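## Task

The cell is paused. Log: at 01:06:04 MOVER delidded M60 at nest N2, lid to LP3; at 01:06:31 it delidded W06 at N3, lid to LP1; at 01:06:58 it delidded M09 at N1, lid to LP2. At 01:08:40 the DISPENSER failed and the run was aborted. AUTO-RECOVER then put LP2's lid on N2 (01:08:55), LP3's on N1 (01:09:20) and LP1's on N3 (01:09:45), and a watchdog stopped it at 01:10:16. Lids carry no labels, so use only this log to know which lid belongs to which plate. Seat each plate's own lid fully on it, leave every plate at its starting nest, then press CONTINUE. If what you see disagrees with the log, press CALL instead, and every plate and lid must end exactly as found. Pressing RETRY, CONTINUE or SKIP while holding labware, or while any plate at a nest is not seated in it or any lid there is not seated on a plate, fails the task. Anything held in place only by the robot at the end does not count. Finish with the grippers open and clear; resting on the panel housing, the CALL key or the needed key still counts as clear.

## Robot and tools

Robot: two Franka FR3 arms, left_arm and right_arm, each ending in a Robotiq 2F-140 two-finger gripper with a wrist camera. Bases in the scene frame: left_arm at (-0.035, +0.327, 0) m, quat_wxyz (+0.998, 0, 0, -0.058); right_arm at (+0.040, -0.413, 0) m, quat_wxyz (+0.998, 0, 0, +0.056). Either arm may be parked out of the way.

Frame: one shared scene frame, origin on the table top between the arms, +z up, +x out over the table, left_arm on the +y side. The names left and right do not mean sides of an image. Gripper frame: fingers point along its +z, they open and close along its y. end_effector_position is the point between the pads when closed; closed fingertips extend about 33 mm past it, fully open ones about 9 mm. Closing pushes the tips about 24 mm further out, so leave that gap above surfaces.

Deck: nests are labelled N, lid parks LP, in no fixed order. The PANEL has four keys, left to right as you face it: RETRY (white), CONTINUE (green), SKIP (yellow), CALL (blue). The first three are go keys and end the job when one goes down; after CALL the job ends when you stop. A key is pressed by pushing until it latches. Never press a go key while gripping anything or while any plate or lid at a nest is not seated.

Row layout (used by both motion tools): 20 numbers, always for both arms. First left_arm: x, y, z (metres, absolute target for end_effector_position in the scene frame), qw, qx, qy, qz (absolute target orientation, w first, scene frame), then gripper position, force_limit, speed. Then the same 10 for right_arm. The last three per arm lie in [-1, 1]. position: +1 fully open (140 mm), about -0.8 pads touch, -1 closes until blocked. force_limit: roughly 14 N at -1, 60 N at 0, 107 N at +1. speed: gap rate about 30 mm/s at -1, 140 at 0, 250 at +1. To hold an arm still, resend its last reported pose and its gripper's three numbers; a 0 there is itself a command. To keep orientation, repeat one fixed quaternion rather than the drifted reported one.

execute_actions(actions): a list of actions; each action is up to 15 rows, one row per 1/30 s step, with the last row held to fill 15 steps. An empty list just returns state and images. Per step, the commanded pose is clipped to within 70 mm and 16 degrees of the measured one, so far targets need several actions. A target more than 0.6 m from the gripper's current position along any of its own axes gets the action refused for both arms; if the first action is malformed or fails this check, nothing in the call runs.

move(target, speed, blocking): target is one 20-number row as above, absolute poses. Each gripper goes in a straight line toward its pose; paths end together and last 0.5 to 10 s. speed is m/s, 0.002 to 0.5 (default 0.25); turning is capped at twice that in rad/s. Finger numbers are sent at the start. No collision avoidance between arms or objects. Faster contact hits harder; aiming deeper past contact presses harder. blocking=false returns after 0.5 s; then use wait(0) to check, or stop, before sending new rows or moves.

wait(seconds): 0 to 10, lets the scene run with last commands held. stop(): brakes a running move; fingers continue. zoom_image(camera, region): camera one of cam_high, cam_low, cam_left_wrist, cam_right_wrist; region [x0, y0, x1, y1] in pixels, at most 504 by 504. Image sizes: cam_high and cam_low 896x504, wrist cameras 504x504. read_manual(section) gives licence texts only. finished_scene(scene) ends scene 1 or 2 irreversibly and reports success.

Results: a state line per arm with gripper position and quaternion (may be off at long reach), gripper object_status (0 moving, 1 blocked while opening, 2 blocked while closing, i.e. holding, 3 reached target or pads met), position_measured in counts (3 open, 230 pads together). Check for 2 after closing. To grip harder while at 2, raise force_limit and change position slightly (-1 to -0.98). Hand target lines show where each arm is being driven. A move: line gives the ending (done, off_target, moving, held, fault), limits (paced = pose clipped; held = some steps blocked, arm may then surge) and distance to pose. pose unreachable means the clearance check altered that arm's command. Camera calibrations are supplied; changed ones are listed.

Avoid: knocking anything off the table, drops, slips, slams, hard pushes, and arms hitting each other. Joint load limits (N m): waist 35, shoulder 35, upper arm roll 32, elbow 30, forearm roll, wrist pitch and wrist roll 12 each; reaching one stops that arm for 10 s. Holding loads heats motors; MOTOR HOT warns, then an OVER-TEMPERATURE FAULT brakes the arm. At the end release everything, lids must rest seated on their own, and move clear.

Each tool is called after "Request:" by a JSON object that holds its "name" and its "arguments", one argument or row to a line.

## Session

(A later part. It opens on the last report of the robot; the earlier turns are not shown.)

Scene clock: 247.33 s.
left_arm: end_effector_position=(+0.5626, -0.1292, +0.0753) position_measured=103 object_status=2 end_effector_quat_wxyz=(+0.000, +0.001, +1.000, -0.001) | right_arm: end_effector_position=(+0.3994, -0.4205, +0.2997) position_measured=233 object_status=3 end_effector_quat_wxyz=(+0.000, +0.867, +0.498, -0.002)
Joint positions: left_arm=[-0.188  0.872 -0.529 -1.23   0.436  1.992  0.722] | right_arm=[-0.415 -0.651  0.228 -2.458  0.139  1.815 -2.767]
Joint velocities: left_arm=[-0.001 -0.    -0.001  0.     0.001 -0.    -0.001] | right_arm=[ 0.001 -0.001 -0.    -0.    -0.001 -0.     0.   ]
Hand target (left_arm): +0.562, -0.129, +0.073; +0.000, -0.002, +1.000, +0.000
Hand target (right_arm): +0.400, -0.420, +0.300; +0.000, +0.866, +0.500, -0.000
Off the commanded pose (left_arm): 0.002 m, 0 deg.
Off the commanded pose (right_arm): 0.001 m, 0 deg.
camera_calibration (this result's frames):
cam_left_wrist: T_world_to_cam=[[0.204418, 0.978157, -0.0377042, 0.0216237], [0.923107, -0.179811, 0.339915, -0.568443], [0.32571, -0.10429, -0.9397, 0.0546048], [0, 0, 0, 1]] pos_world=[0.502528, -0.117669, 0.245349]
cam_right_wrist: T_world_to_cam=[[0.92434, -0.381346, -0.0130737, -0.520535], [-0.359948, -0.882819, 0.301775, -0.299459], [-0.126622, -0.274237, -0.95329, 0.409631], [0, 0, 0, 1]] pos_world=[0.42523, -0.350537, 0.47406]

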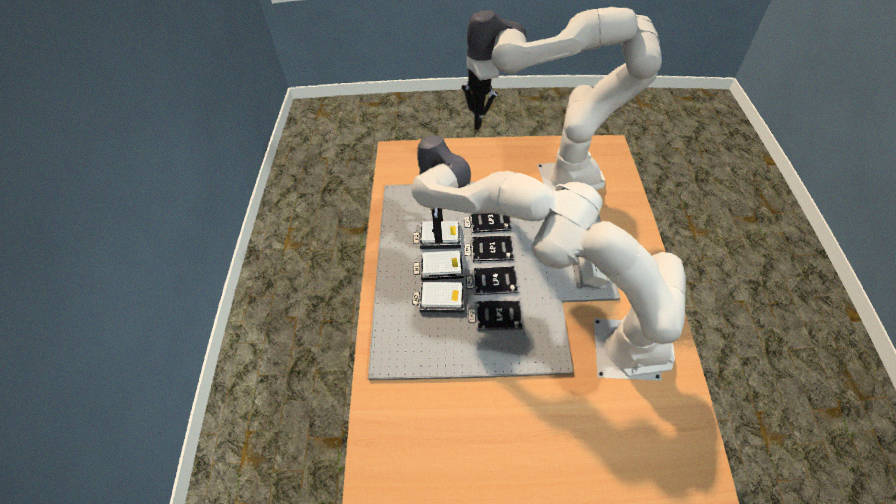

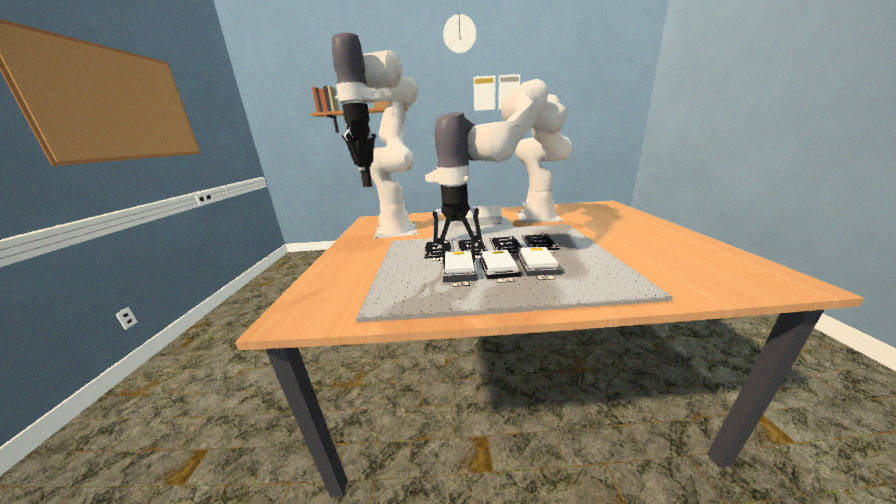

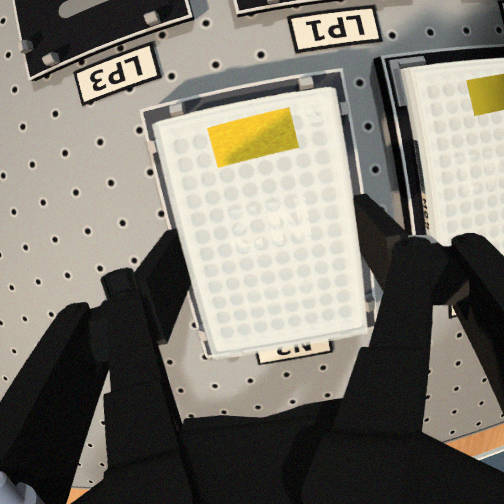

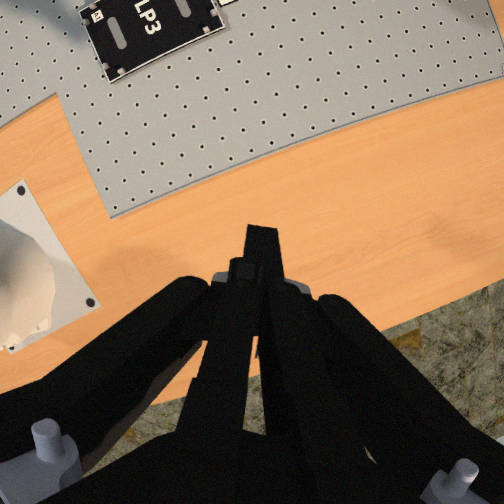

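Request:
{"name": "move", "arguments": {
  "target": [0.5624,-0.129,0.0755,0,0.001,1,0,0.4,-0.6,-0.3,0.40,-0.42,0.30,0,0.866,0.5,0,-1,0,0],
  "speed": 0.01
}}

Request:
{"name": "move", "arguments": {
  "target": [0.5624,-0.129,0.12,0,0.001,1,0,0.4,-0.6,-0.3,0.40,-0.42,0.30,0,0.866,0.5,0,-1,0,0],
  "speed": 0.06
}}

Request:
{"name": "move", "arguments": {
  "target": [0.40,0.01,0.14,0.342,0,0.94,0,1,-0.6,-0.3,0.40,-0.42,0.30,0,0.866,0.5,0,-1,0,0],
  "speed": 0.2
}}

Request:
{"name": "zoom_image", "arguments": {
  "camera": "cam_left_wrist",
  "region": [40,130,270,290]
}}

Request:
{"name": "zoom_image", "arguments": {
  "camera": "cam_left_wrist",
  "region": [190,110,500,250]
}}

Request:
{"name": "zoom_image", "arguments": {
  "camera": "cam_low",
  "region": [430,235,570,295]
}}

Scene clock: 256.83 s.
left_arm: end_effector_position=(+0.5626, -0.1290, +0.0754) position_measured=78 object_status=3 end_effector_quat_wxyz=(+0.000, +0.001, +1.000, -0.001) | right_arm: end_effector_position=(+0.3994, -0.4205, +0.2997) position_measured=233 object_status=3 end_effector_quat_wxyz=(+0.000, +0.867, +0.498, -0.002)
Joint positions: left_arm=[-0.188  0.872 -0.529 -1.229  0.436  1.991  0.722] | right_arm=[-0.415 -0.651  0.228 -2.458  0.139  1.815 -2.767]
Joint velocities: left_arm=[ 0.001  0.002 -0.001  0.    -0.001 -0.001 -0.001] | right_arm=[-0.001 -0.001  0.002  0.001  0.001 -0.     0.001]
Hand target (left_arm): +0.562, -0.129, +0.075; +0.000, +0.001, +1.000, -0.000
Hand target (right_arm): +0.400, -0.420, +0.300; +0.000, +0.866, +0.500, -0.000
Off the commanded pose (left_arm): 0.000 m, 0 deg.
Off the commanded pose (right_arm): 0.001 m, 0 deg.
move: done
camera_calibration (this result's frames):
cam_left_wrist: T_world_to_cam=[[0.204131, 0.978234, -0.0372556, 0.0215638], [0.923246, -0.179724, 0.339582, -0.56853], [0.325495, -0.103715, -0.939838, 0.0549732], [0, 0, 0, 1]] pos_world=[0.502598, -0.117571, 0.245532]
cam_right_wrist: T_world_to_cam=[[0.92434, -0.381346, -0.0130756, -0.520534], [-0.359948, -0.88282, 0.301771, -0.299458], [-0.126623, -0.274233, -0.953291, 0.409632], [0, 0, 0, 1]] pos_world=[0.42523, -0.350536, 0.47406]

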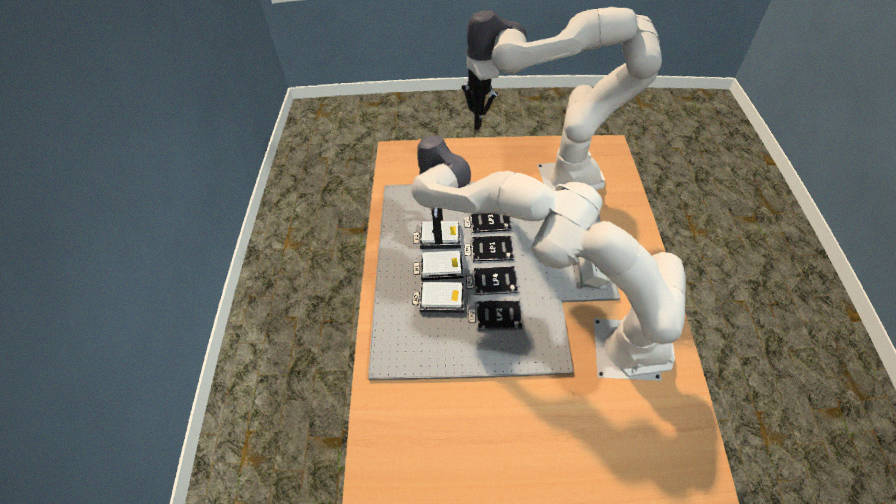

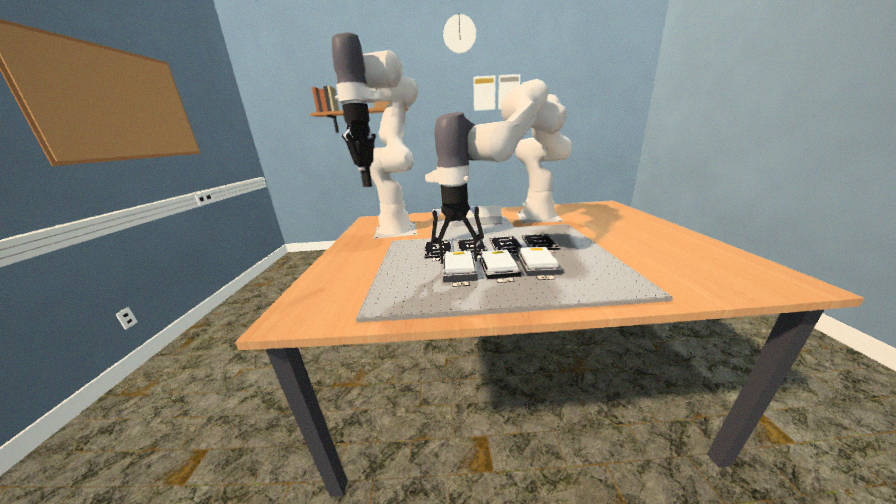

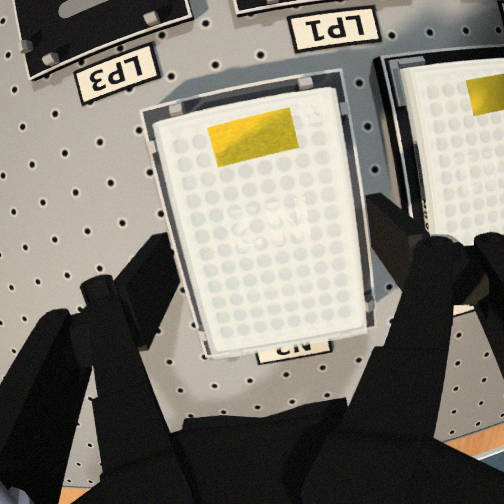

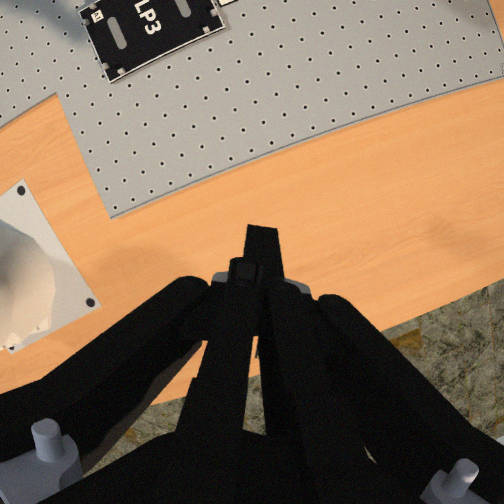

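Scene clock: 258.00 s.
left_arm: end_effector_position=(+0.5627, -0.1293, +0.1189) position_measured=78 object_status=3 end_effector_quat_wxyz=(+0.001, -0.002, +1.000, +0.000) | right_arm: end_effector_position=(+0.3994, -0.4205, +0.2997) position_measured=233 object_status=3 end_effector_quat_wxyz=(+0.000, +0.867, +0.498, -0.002)
Joint positions: left_arm=[-0.187  0.83  -0.548 -1.189  0.423  1.912  0.726] | right_arm=[-0.415 -0.651  0.228 -2.458  0.139  1.815 -2.767]
Joint velocities: left_arm=[ 0.003  0.    -0.005  0.    -0.001 -0.012 -0.   ] | right_arm=[ 0.     0.001 -0.     0.001 -0.001  0.001  0.   ]
Hand target (left_arm): +0.562, -0.129, +0.120; -0.000, +0.002, +1.000, -0.000
Hand target (right_arm): +0.400, -0.420, +0.300; +0.000, +0.866, +0.500, -0.000
Off the commanded pose (left_arm): 0.001 m, 0 deg.
Off the commanded pose (right_arm): 0.001 m, 0 deg.
move: done
camera_calibration (this result's frames):
cam_left_wrist: T_world_to_cam=[[0.199537, 0.979263, -0.0350591, 0.0258875], [0.923348, -0.175925, 0.341289, -0.583229], [0.328044, -0.100471, -0.939304, 0.0946746], [0, 0, 0, 1]] pos_world=[0.502301, -0.118443, 0.288886]
cam_right_wrist: T_world_to_cam=[[0.92434, -0.381346, -0.0130753, -0.520534], [-0.359948, -0.88282, 0.301771, -0.299458], [-0.126622, -0.274233, -0.953291, 0.409632], [0, 0, 0, 1]] pos_world=[0.42523, -0.350536, 0.47406]

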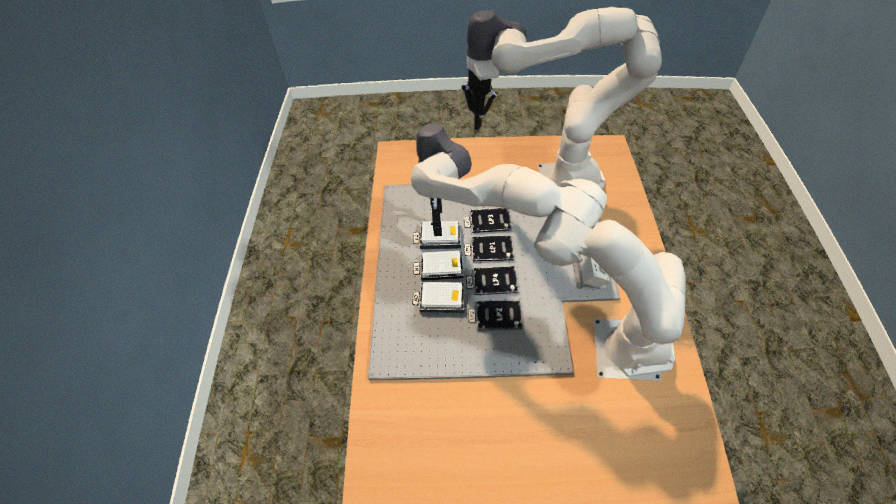

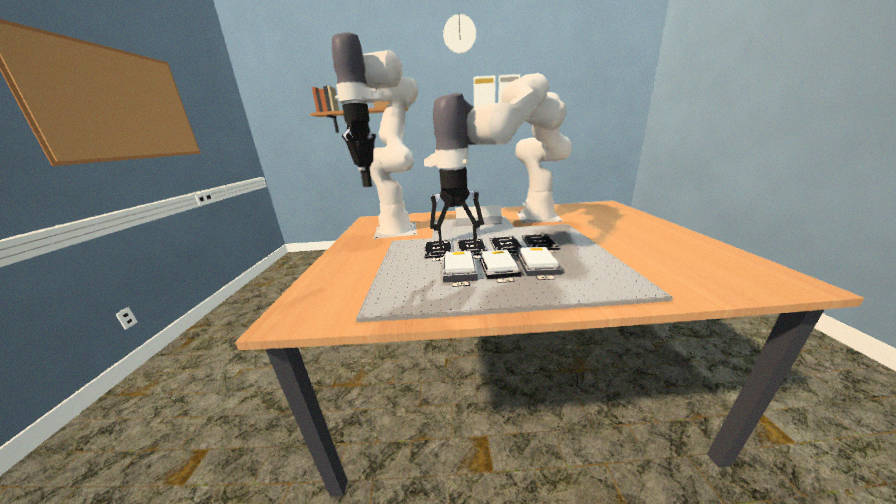

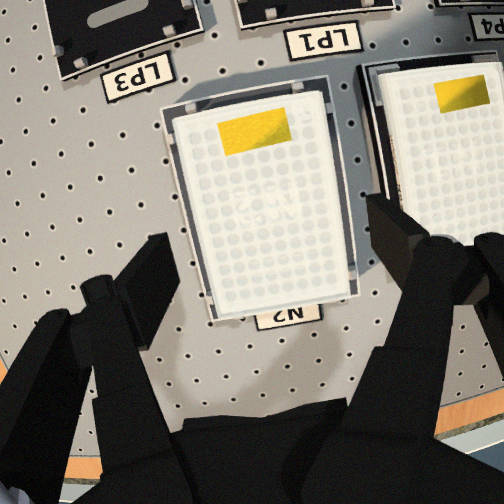

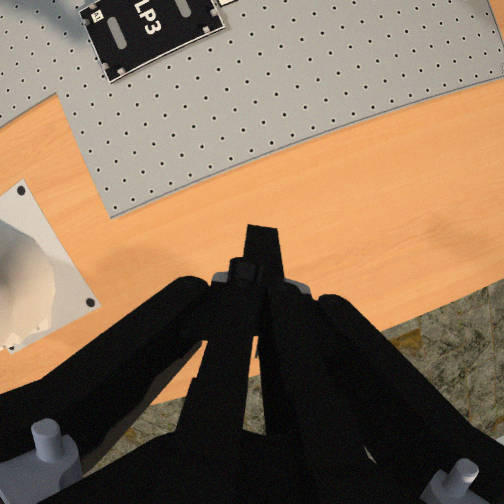

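Scene clock: 261.17 s.
left_arm: end_effector_position=(+0.3980, +0.0086, +0.1402) position_measured=3 object_status=3 end_effector_quat_wxyz=(+0.336, +0.006, +0.942, -0.000) | right_arm: end_effector_position=(+0.3994, -0.4205, +0.2997) position_measured=233 object_status=3 end_effector_quat_wxyz=(+0.000, +0.867, +0.498, -0.002)
Joint positions: left_arm=[-0.057 -0.145 -0.561 -2.605  1.257  2.756 -0.299] | right_arm=[-0.415 -0.651  0.228 -2.458  0.139  1.815 -2.767]
Joint velocities: left_arm=[ 0.001  0.001 -0.    -0.     0.009 -0.001 -0.04 ] | right_arm=[-0.001  0.001  0.002 -0.001 -0.002  0.    -0.001]
Hand target (left_arm): +0.398, +0.009, +0.141; +0.338, -0.001, +0.941, -0.002
Hand target (right_arm): +0.400, -0.420, +0.300; +0.000, +0.866, +0.500, -0.000
Off the commanded pose (left_arm): 0.002 m, 1 deg.
Off the commanded pose (right_arm): 0.001 m, 0 deg.
move: done
camera_calibration (this result's frames):
cam_left_wrist: T_world_to_cam=[[0.190877, 0.976129, 0.10362, -0.0914808], [0.498206, -0.187291, 0.846589, -0.315675], [0.845788, -0.10997, -0.522063, -0.0818833], [0, 0, 0, 1]] pos_world=[0.243989, 0.0211694, 0.233978]
cam_right_wrist: T_world_to_cam=[[0.92434, -0.381346, -0.0130753, -0.520534], [-0.359948, -0.88282, 0.301771, -0.299458], [-0.126622, -0.274233, -0.953291, 0.409632], [0, 0, 0, 1]] pos_world=[0.42523, -0.350536, 0.47406]

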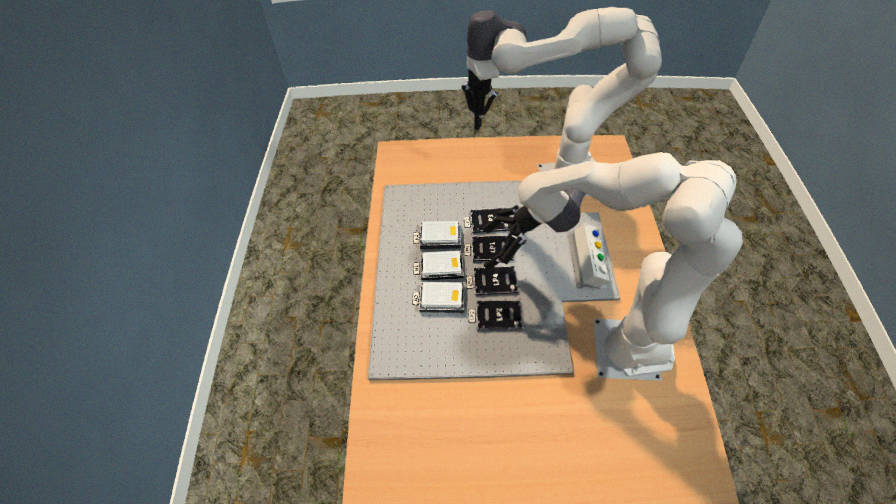

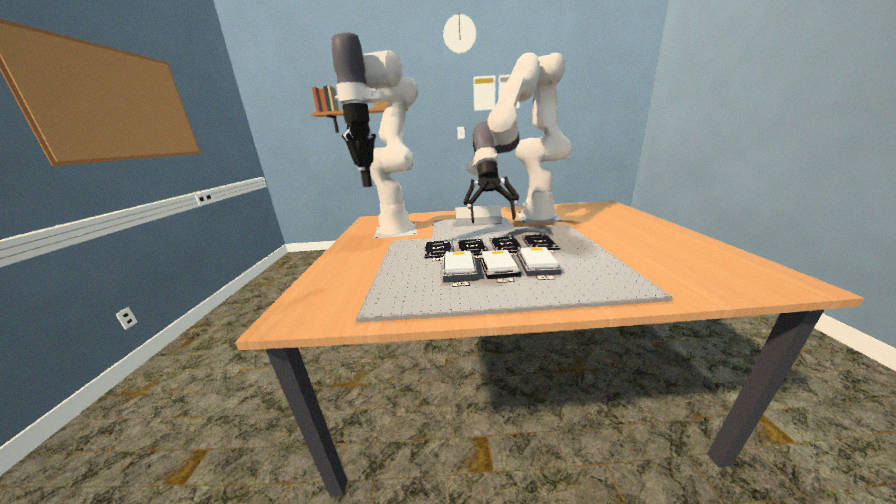

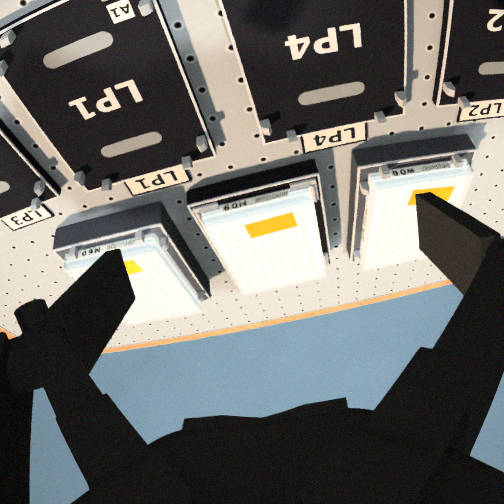

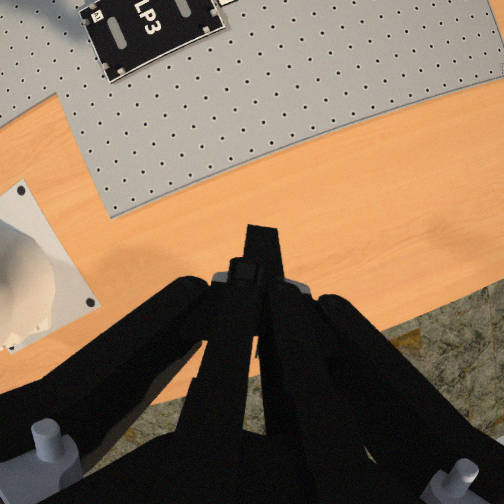

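Region (40, 130, 270, 290) of cam_left_wrist's 504x504 image, scaled by 2.191, with more detail than that image has; it fills the top 351 rows of this view, and the rest is white.

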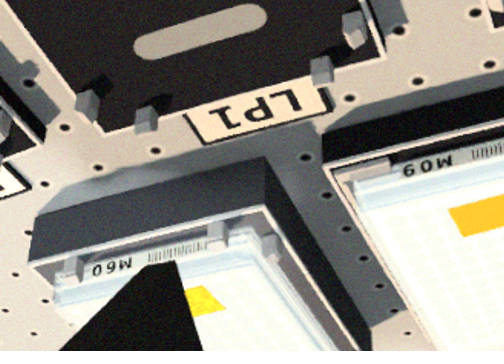

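Region (190, 110, 500, 250) of cam_left_wrist's 504x504 image, scaled by 1.626, with more detail than that image has; it fills the top 228 rows of this view, and the rest is white.

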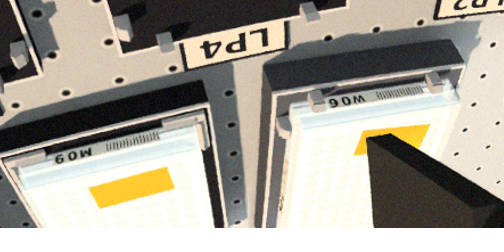

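Region (430, 235, 570, 295) of cam_low's 896x504 image, scaled by 3.600, with more detail than that image has; it fills the top 216 rows of this view, and the rest is white.

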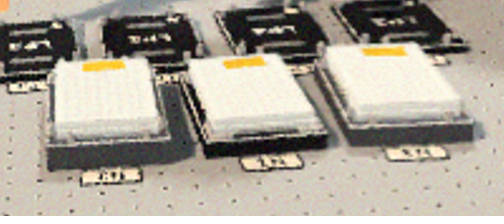

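Request:
{"name": "move", "arguments": {
  "target": [0.42,0.40,0.25,0,0,1,0,1,-0.6,-0.3,0.30,-0.30,0.28,0,0.82,0.57,0,-1,0,0],
  "speed": 0.25
}}

Request:
{"name": "move", "arguments": {
  "target": [0.42,0.40,0.25,0,0,1,0,1,-0.6,-0.3,-0.014,0.02,0.17,0.153,0.690,0.690,0.153,-1,0,0],
  "speed": 0.2
}}

Scene clock: 267.73 s.
left_arm: end_effector_position=(+0.4210, +0.3996, +0.2482) position_measured=3 object_status=3 end_effector_quat_wxyz=(+0.008, -0.008, +1.000, -0.000) | right_arm: end_effector_position=(+0.3038, -0.3020, +0.2816) position_measured=233 object_status=3 end_effector_quat_wxyz=(+0.004, +0.820, +0.572, -0.000)
Joint positions: left_arm=[-0.817 -0.547  0.961 -2.294  0.474  1.935  1.333] | right_arm=[-0.212 -0.973  0.375 -2.653  0.304  1.712 -2.712]
Joint velocities: left_arm=[-0.002 -0.001  0.001  0.001  0.001 -0.009  0.028] | right_arm=[ 0.001 -0.001 -0.    -0.001 -0.    -0.     0.002]
Hand target (left_arm): +0.421, +0.401, +0.249; +0.008, -0.001, +1.000, +0.000
Hand target (right_arm): +0.302, -0.302, +0.281; +0.003, +0.822, +0.569, -0.002
Off the commanded pose (left_arm): 0.002 m, 1 deg.
Off the commanded pose (right_arm): 0.005 m, 0 deg.
move: off_target (right_arm); limits=paced
camera_calibration (this result's frames):
cam_left_wrist: T_world_to_cam=[[0.186654, 0.981837, -0.0340065, -0.4551], [0.921051, -0.162846, 0.353762, -0.41082], [0.341798, -0.0973528, -0.934717, 0.307609], [0, 0, 0, 1]] pos_world=[0.358192, 0.40988, 0.417384]
cam_right_wrist: T_world_to_cam=[[0.976805, -0.214066, -0.00534495, -0.354813], [-0.20237, -0.93102, 0.303724, -0.28682], [-0.069993, -0.295597, -0.952745, 0.388956], [0, 0, 0, 1]] pos_world=[0.315763, -0.228014, 0.455793]

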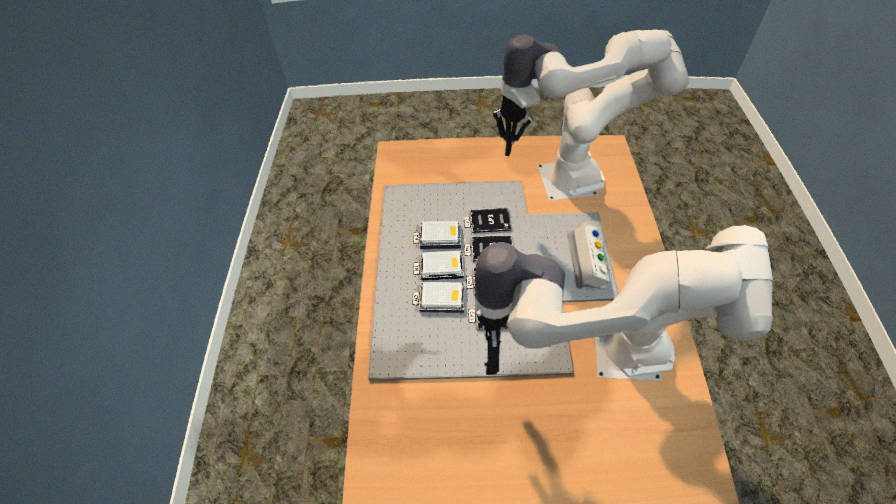

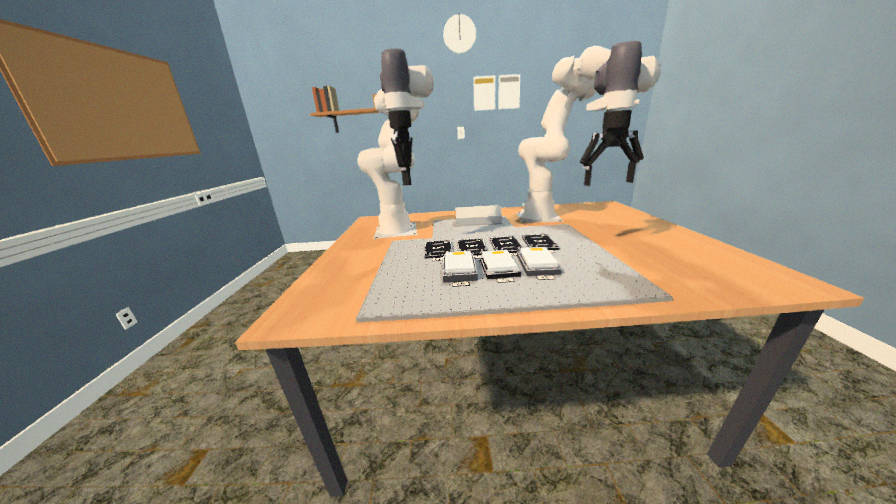

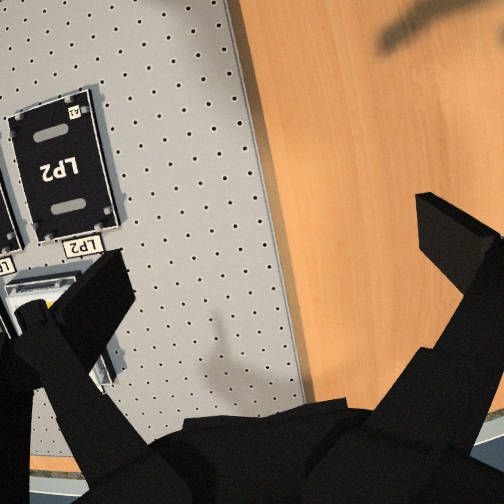

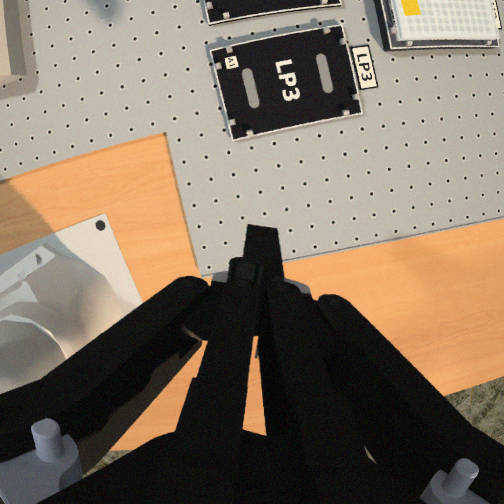

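Scene clock: 270.73 s.
left_arm: end_effector_position=(+0.4200, +0.3991, +0.2499) position_measured=3 object_status=3 end_effector_quat_wxyz=(+0.001, -0.003, +1.000, -0.001) | right_arm: end_effector_position=(-0.0000, +0.0209, +0.1756) position_measured=233 object_status=3 end_effector_quat_wxyz=(+0.162, +0.688, +0.690, +0.155)
Joint positions: left_arm=[-0.841 -0.547  0.977 -2.277  0.474  1.911  1.34 ] | right_arm=[ 0.154 -1.579  1.304 -2.315  0.993  1.588 -2.107]
Joint velocities: left_arm=[-0.001 -0.     0.001 -0.     0.001 -0.001 -0.002] | right_arm=[-0.    -0.    -0.    -0.     0.002 -0.005  0.032]
Hand target (left_arm): +0.420, +0.400, +0.250; -0.000, +0.000, +1.000, -0.000
Hand target (right_arm): -0.000, +0.021, +0.174; +0.162, +0.693, +0.685, +0.155
Off the commanded pose (left_arm): 0.001 m, 0 deg.
Off the commanded pose (right_arm): 0.015 m, 1 deg.
move: off_target (right_arm)
camera_calibration (this result's frames):
cam_left_wrist: T_world_to_cam=[[0.196188, 0.979868, -0.0370109, -0.456802], [0.92443, -0.172237, 0.34024, -0.404919], [0.327016, -0.100965, -0.93961, 0.318343], [0, 0, 0, 1]] pos_world=[0.359835, 0.410004, 0.419981]
cam_right_wrist: T_world_to_cam=[[0.895006, 0.143196, 0.422443, -0.0720963], [-0.00840725, -0.941486, 0.336949, -0.0210179], [0.445974, -0.305123, -0.841432, 0.342797], [0, 0, 0, 1]] pos_world=[-0.0885289, 0.0951312, 0.325979]

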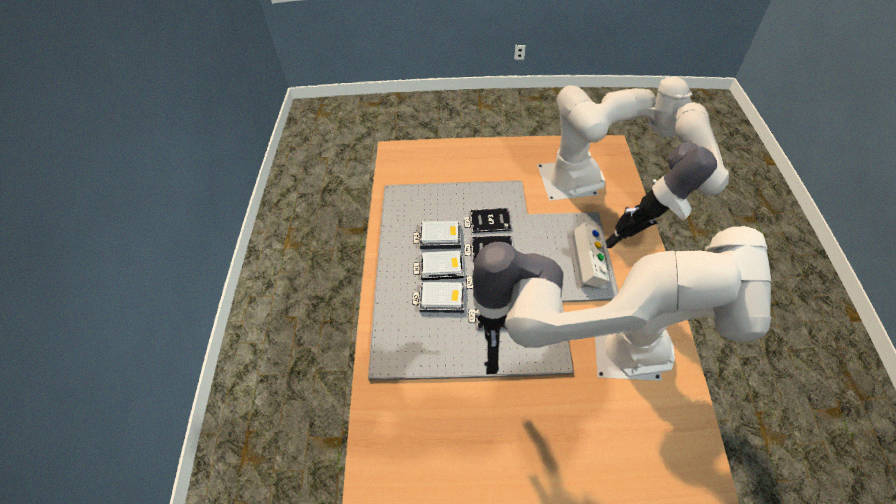

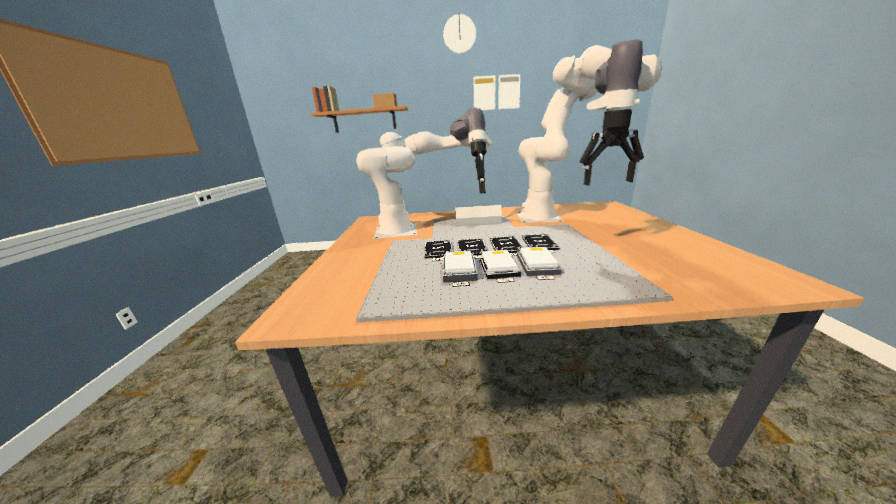

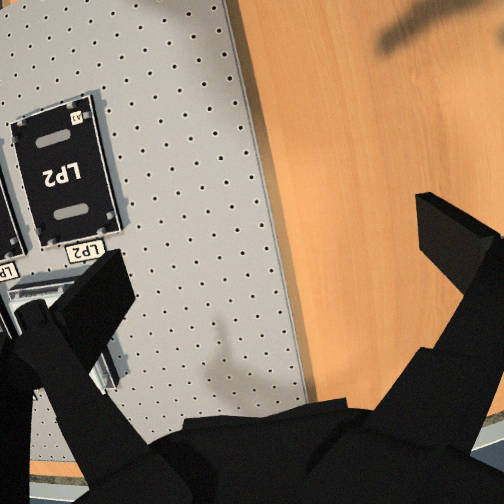

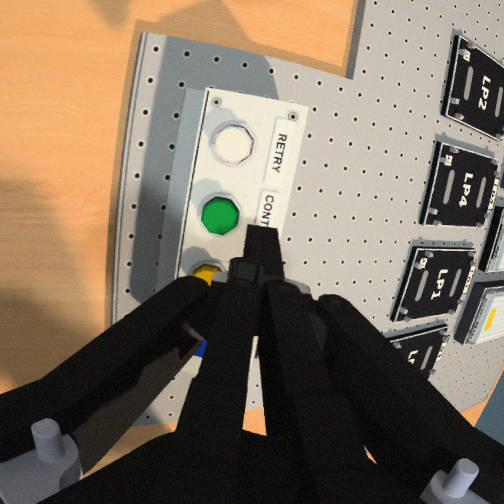

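Request:
{"name": "move", "arguments": {
  "target": [0.42,0.40,0.25,0,0,1,0,1,-0.6,-0.3,-0.002,0.019,0.125,0.153,0.690,0.690,0.153,-1,0,0],
  "speed": 0.04
}}

Request:
{"name": "zoom_image", "arguments": {
  "camera": "cam_high",
  "region": [550,200,670,300]
}}

Scene clock: 280.93 s.
left_arm: end_effector_position=(+0.4201, +0.3991, +0.2500) position_measured=3 object_status=3 end_effector_quat_wxyz=(+0.001, -0.003, +1.000, -0.001) | right_arm: end_effector_position=(-0.0016, +0.0182, +0.1264) position_measured=233 object_status=3 end_effector_quat_wxyz=(+0.155, +0.689, +0.692, +0.152)
Joint positions: left_arm=[-0.842 -0.547  0.977 -2.277  0.474  1.911  1.34 ] | right_arm=[ 0.186 -1.626  1.401 -2.369  1.105  1.627 -2.096]
Joint velocities: left_arm=[ 0.     0.    -0.001 -0.002 -0.    -0.001 -0.   ] | right_arm=[-0.    -0.013 -0.001 -0.     0.015 -0.     0.001]
Hand target (left_arm): +0.420, +0.400, +0.250; +0.000, -0.000, +1.000, +0.000
Hand target (right_arm): -0.002, +0.019, +0.126; +0.153, +0.690, +0.690, +0.154
Off the commanded pose (left_arm): 0.001 m, 0 deg.
Off the commanded pose (right_arm): 0.002 m, 0 deg.
move: done
camera_calibration (this result's frames):
cam_left_wrist: T_world_to_cam=[[0.196193, 0.979865, -0.0370592, -0.456834], [0.924469, -0.172237, 0.340133, -0.404918], [0.326902, -0.100992, -0.939647, 0.318444], [0, 0, 0, 1]] pos_world=[0.359862, 0.410054, 0.420021]
cam_right_wrist: T_world_to_cam=[[0.901667, 0.141436, 0.408647, -0.0477354], [-0.00223393, -0.943463, 0.33147, -0.00626235], [0.432425, -0.299788, -0.850374, 0.302271], [0, 0, 0, 1]] pos_world=[-0.0876822, 0.0914605, 0.278626]

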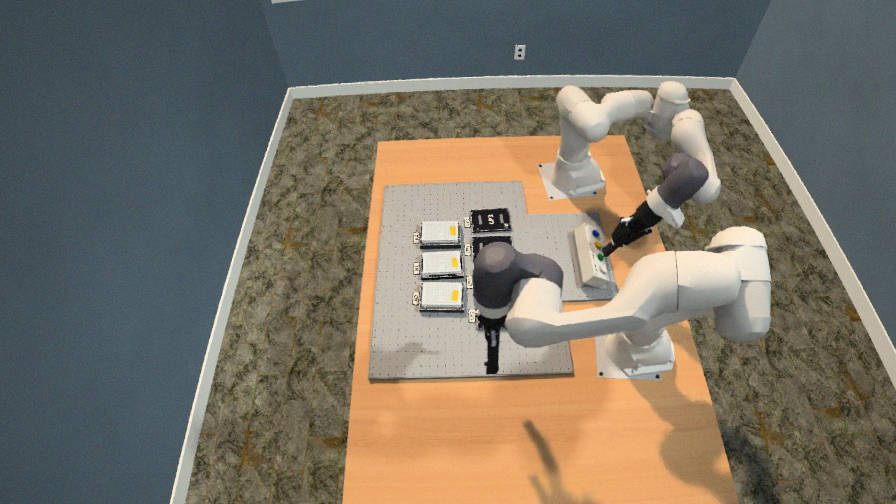

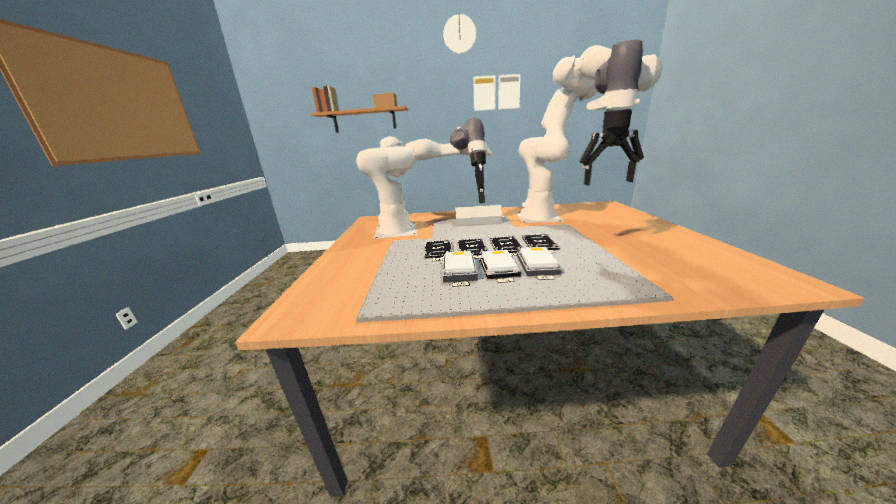

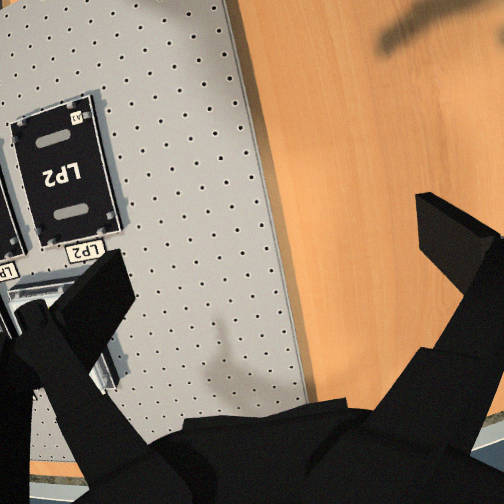

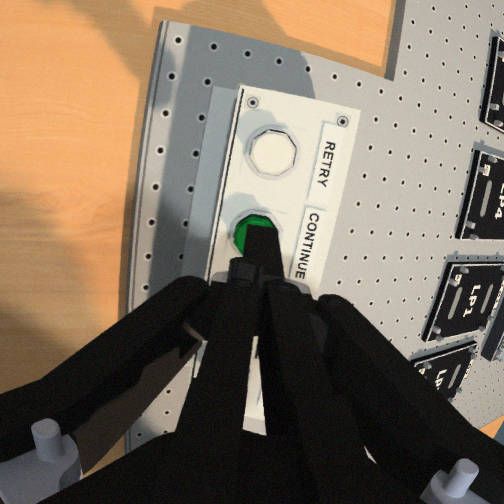

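Region (550, 200, 670, 300) of cam_high's 896x504 image, scaled by 4.200, with more detail than that image has.

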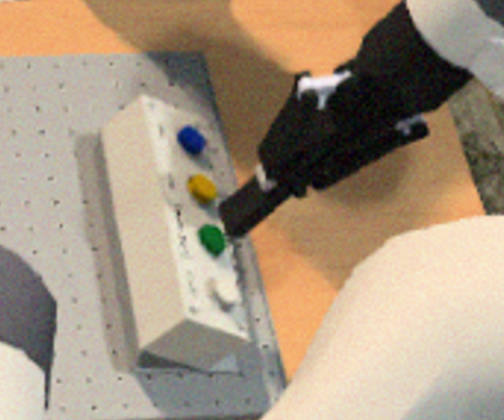

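Request:
{"name": "move", "arguments": {
  "target": [0.42,0.40,0.25,0,0,1,0,1,-0.6,-0.3,0.015,0.019,0.089,0.153,0.690,0.690,0.153,-1,0,0],
  "speed": 0.02
}}

Scene clock: 286.97 s.
left_arm: end_effector_position=(+0.4201, +0.3992, +0.2500) position_measured=3 object_status=3 end_effector_quat_wxyz=(+0.001, -0.003, +1.000, -0.001) | right_arm: end_effector_position=(+0.0073, +0.0180, +0.1056) position_measured=233 object_status=3 end_effector_quat_wxyz=(+0.153, +0.692, +0.689, +0.152)
Joint positions: left_arm=[-0.842 -0.547  0.977 -2.277  0.474  1.911  1.34 ] | right_arm=[ 0.187 -1.64   1.449 -2.394  1.152  1.657 -2.098]
Joint velocities: left_arm=[-0.001 -0.    -0.     0.    -0.    -0.    -0.   ] | right_arm=[-0.001  0.001  0.002  0.     0.001  0.     0.001]
move: unfinished (the scene ended)
camera_calibration (this result's frames):
cam_left_wrist: T_world_to_cam=[[0.196154, 0.979872, -0.0370656, -0.456842], [0.924484, -0.172201, 0.340111, -0.404945], [0.326883, -0.100981, -0.939654, 0.318472], [0, 0, 0, 1]] pos_world=[0.359873, 0.410075, 0.420046]
cam_right_wrist: T_world_to_cam=[[0.903469, 0.132652, 0.407612, -0.0470017], [-0.00876232, -0.944998, 0.32696, 0.00100553], [0.428564, -0.298969, -0.852614, 0.280941], [0, 0, 0, 1]] pos_world=[-0.0779281, 0.091178, 0.258364]
The task's run has ended: the event that ends the task has happened.

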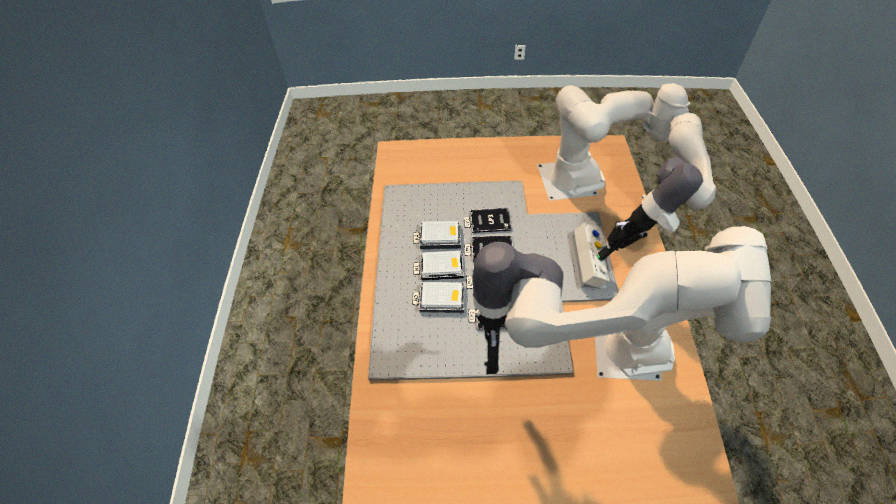

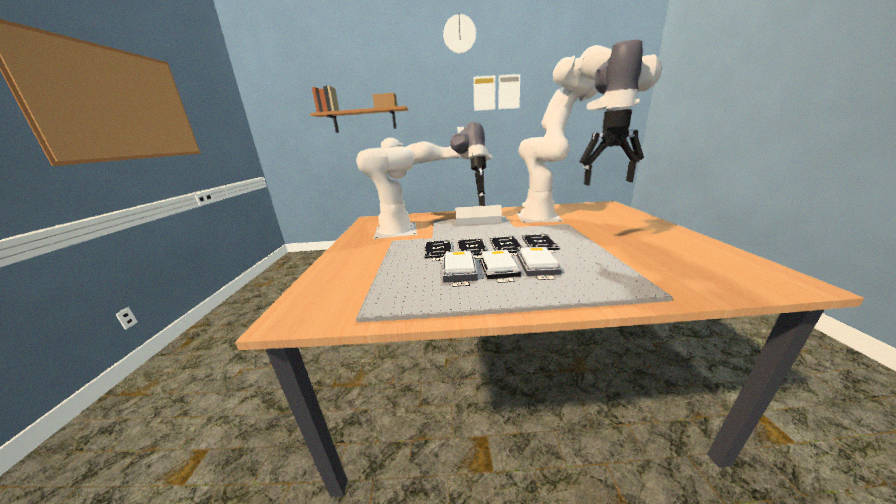

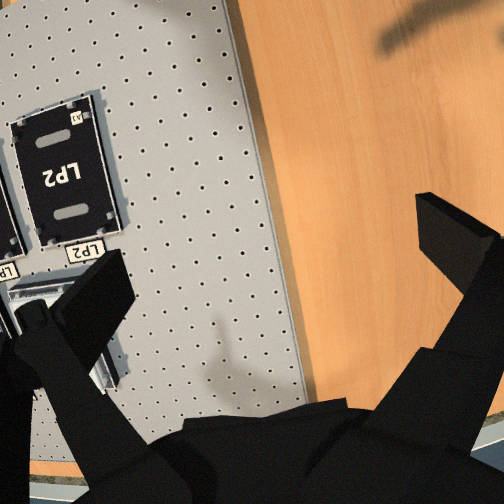

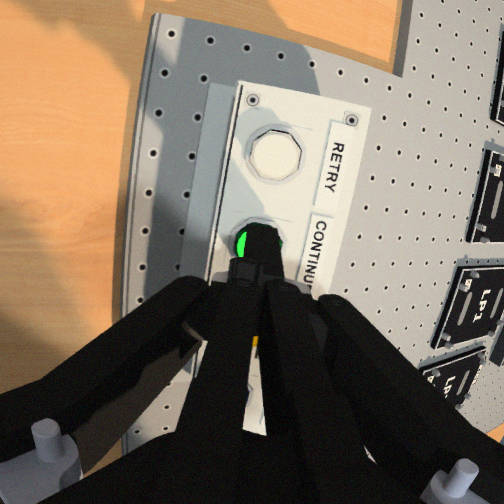

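Request:
{"name": "finished_scene", "arguments": {
  "scene": 2
}}

The scene is finished: the task was done.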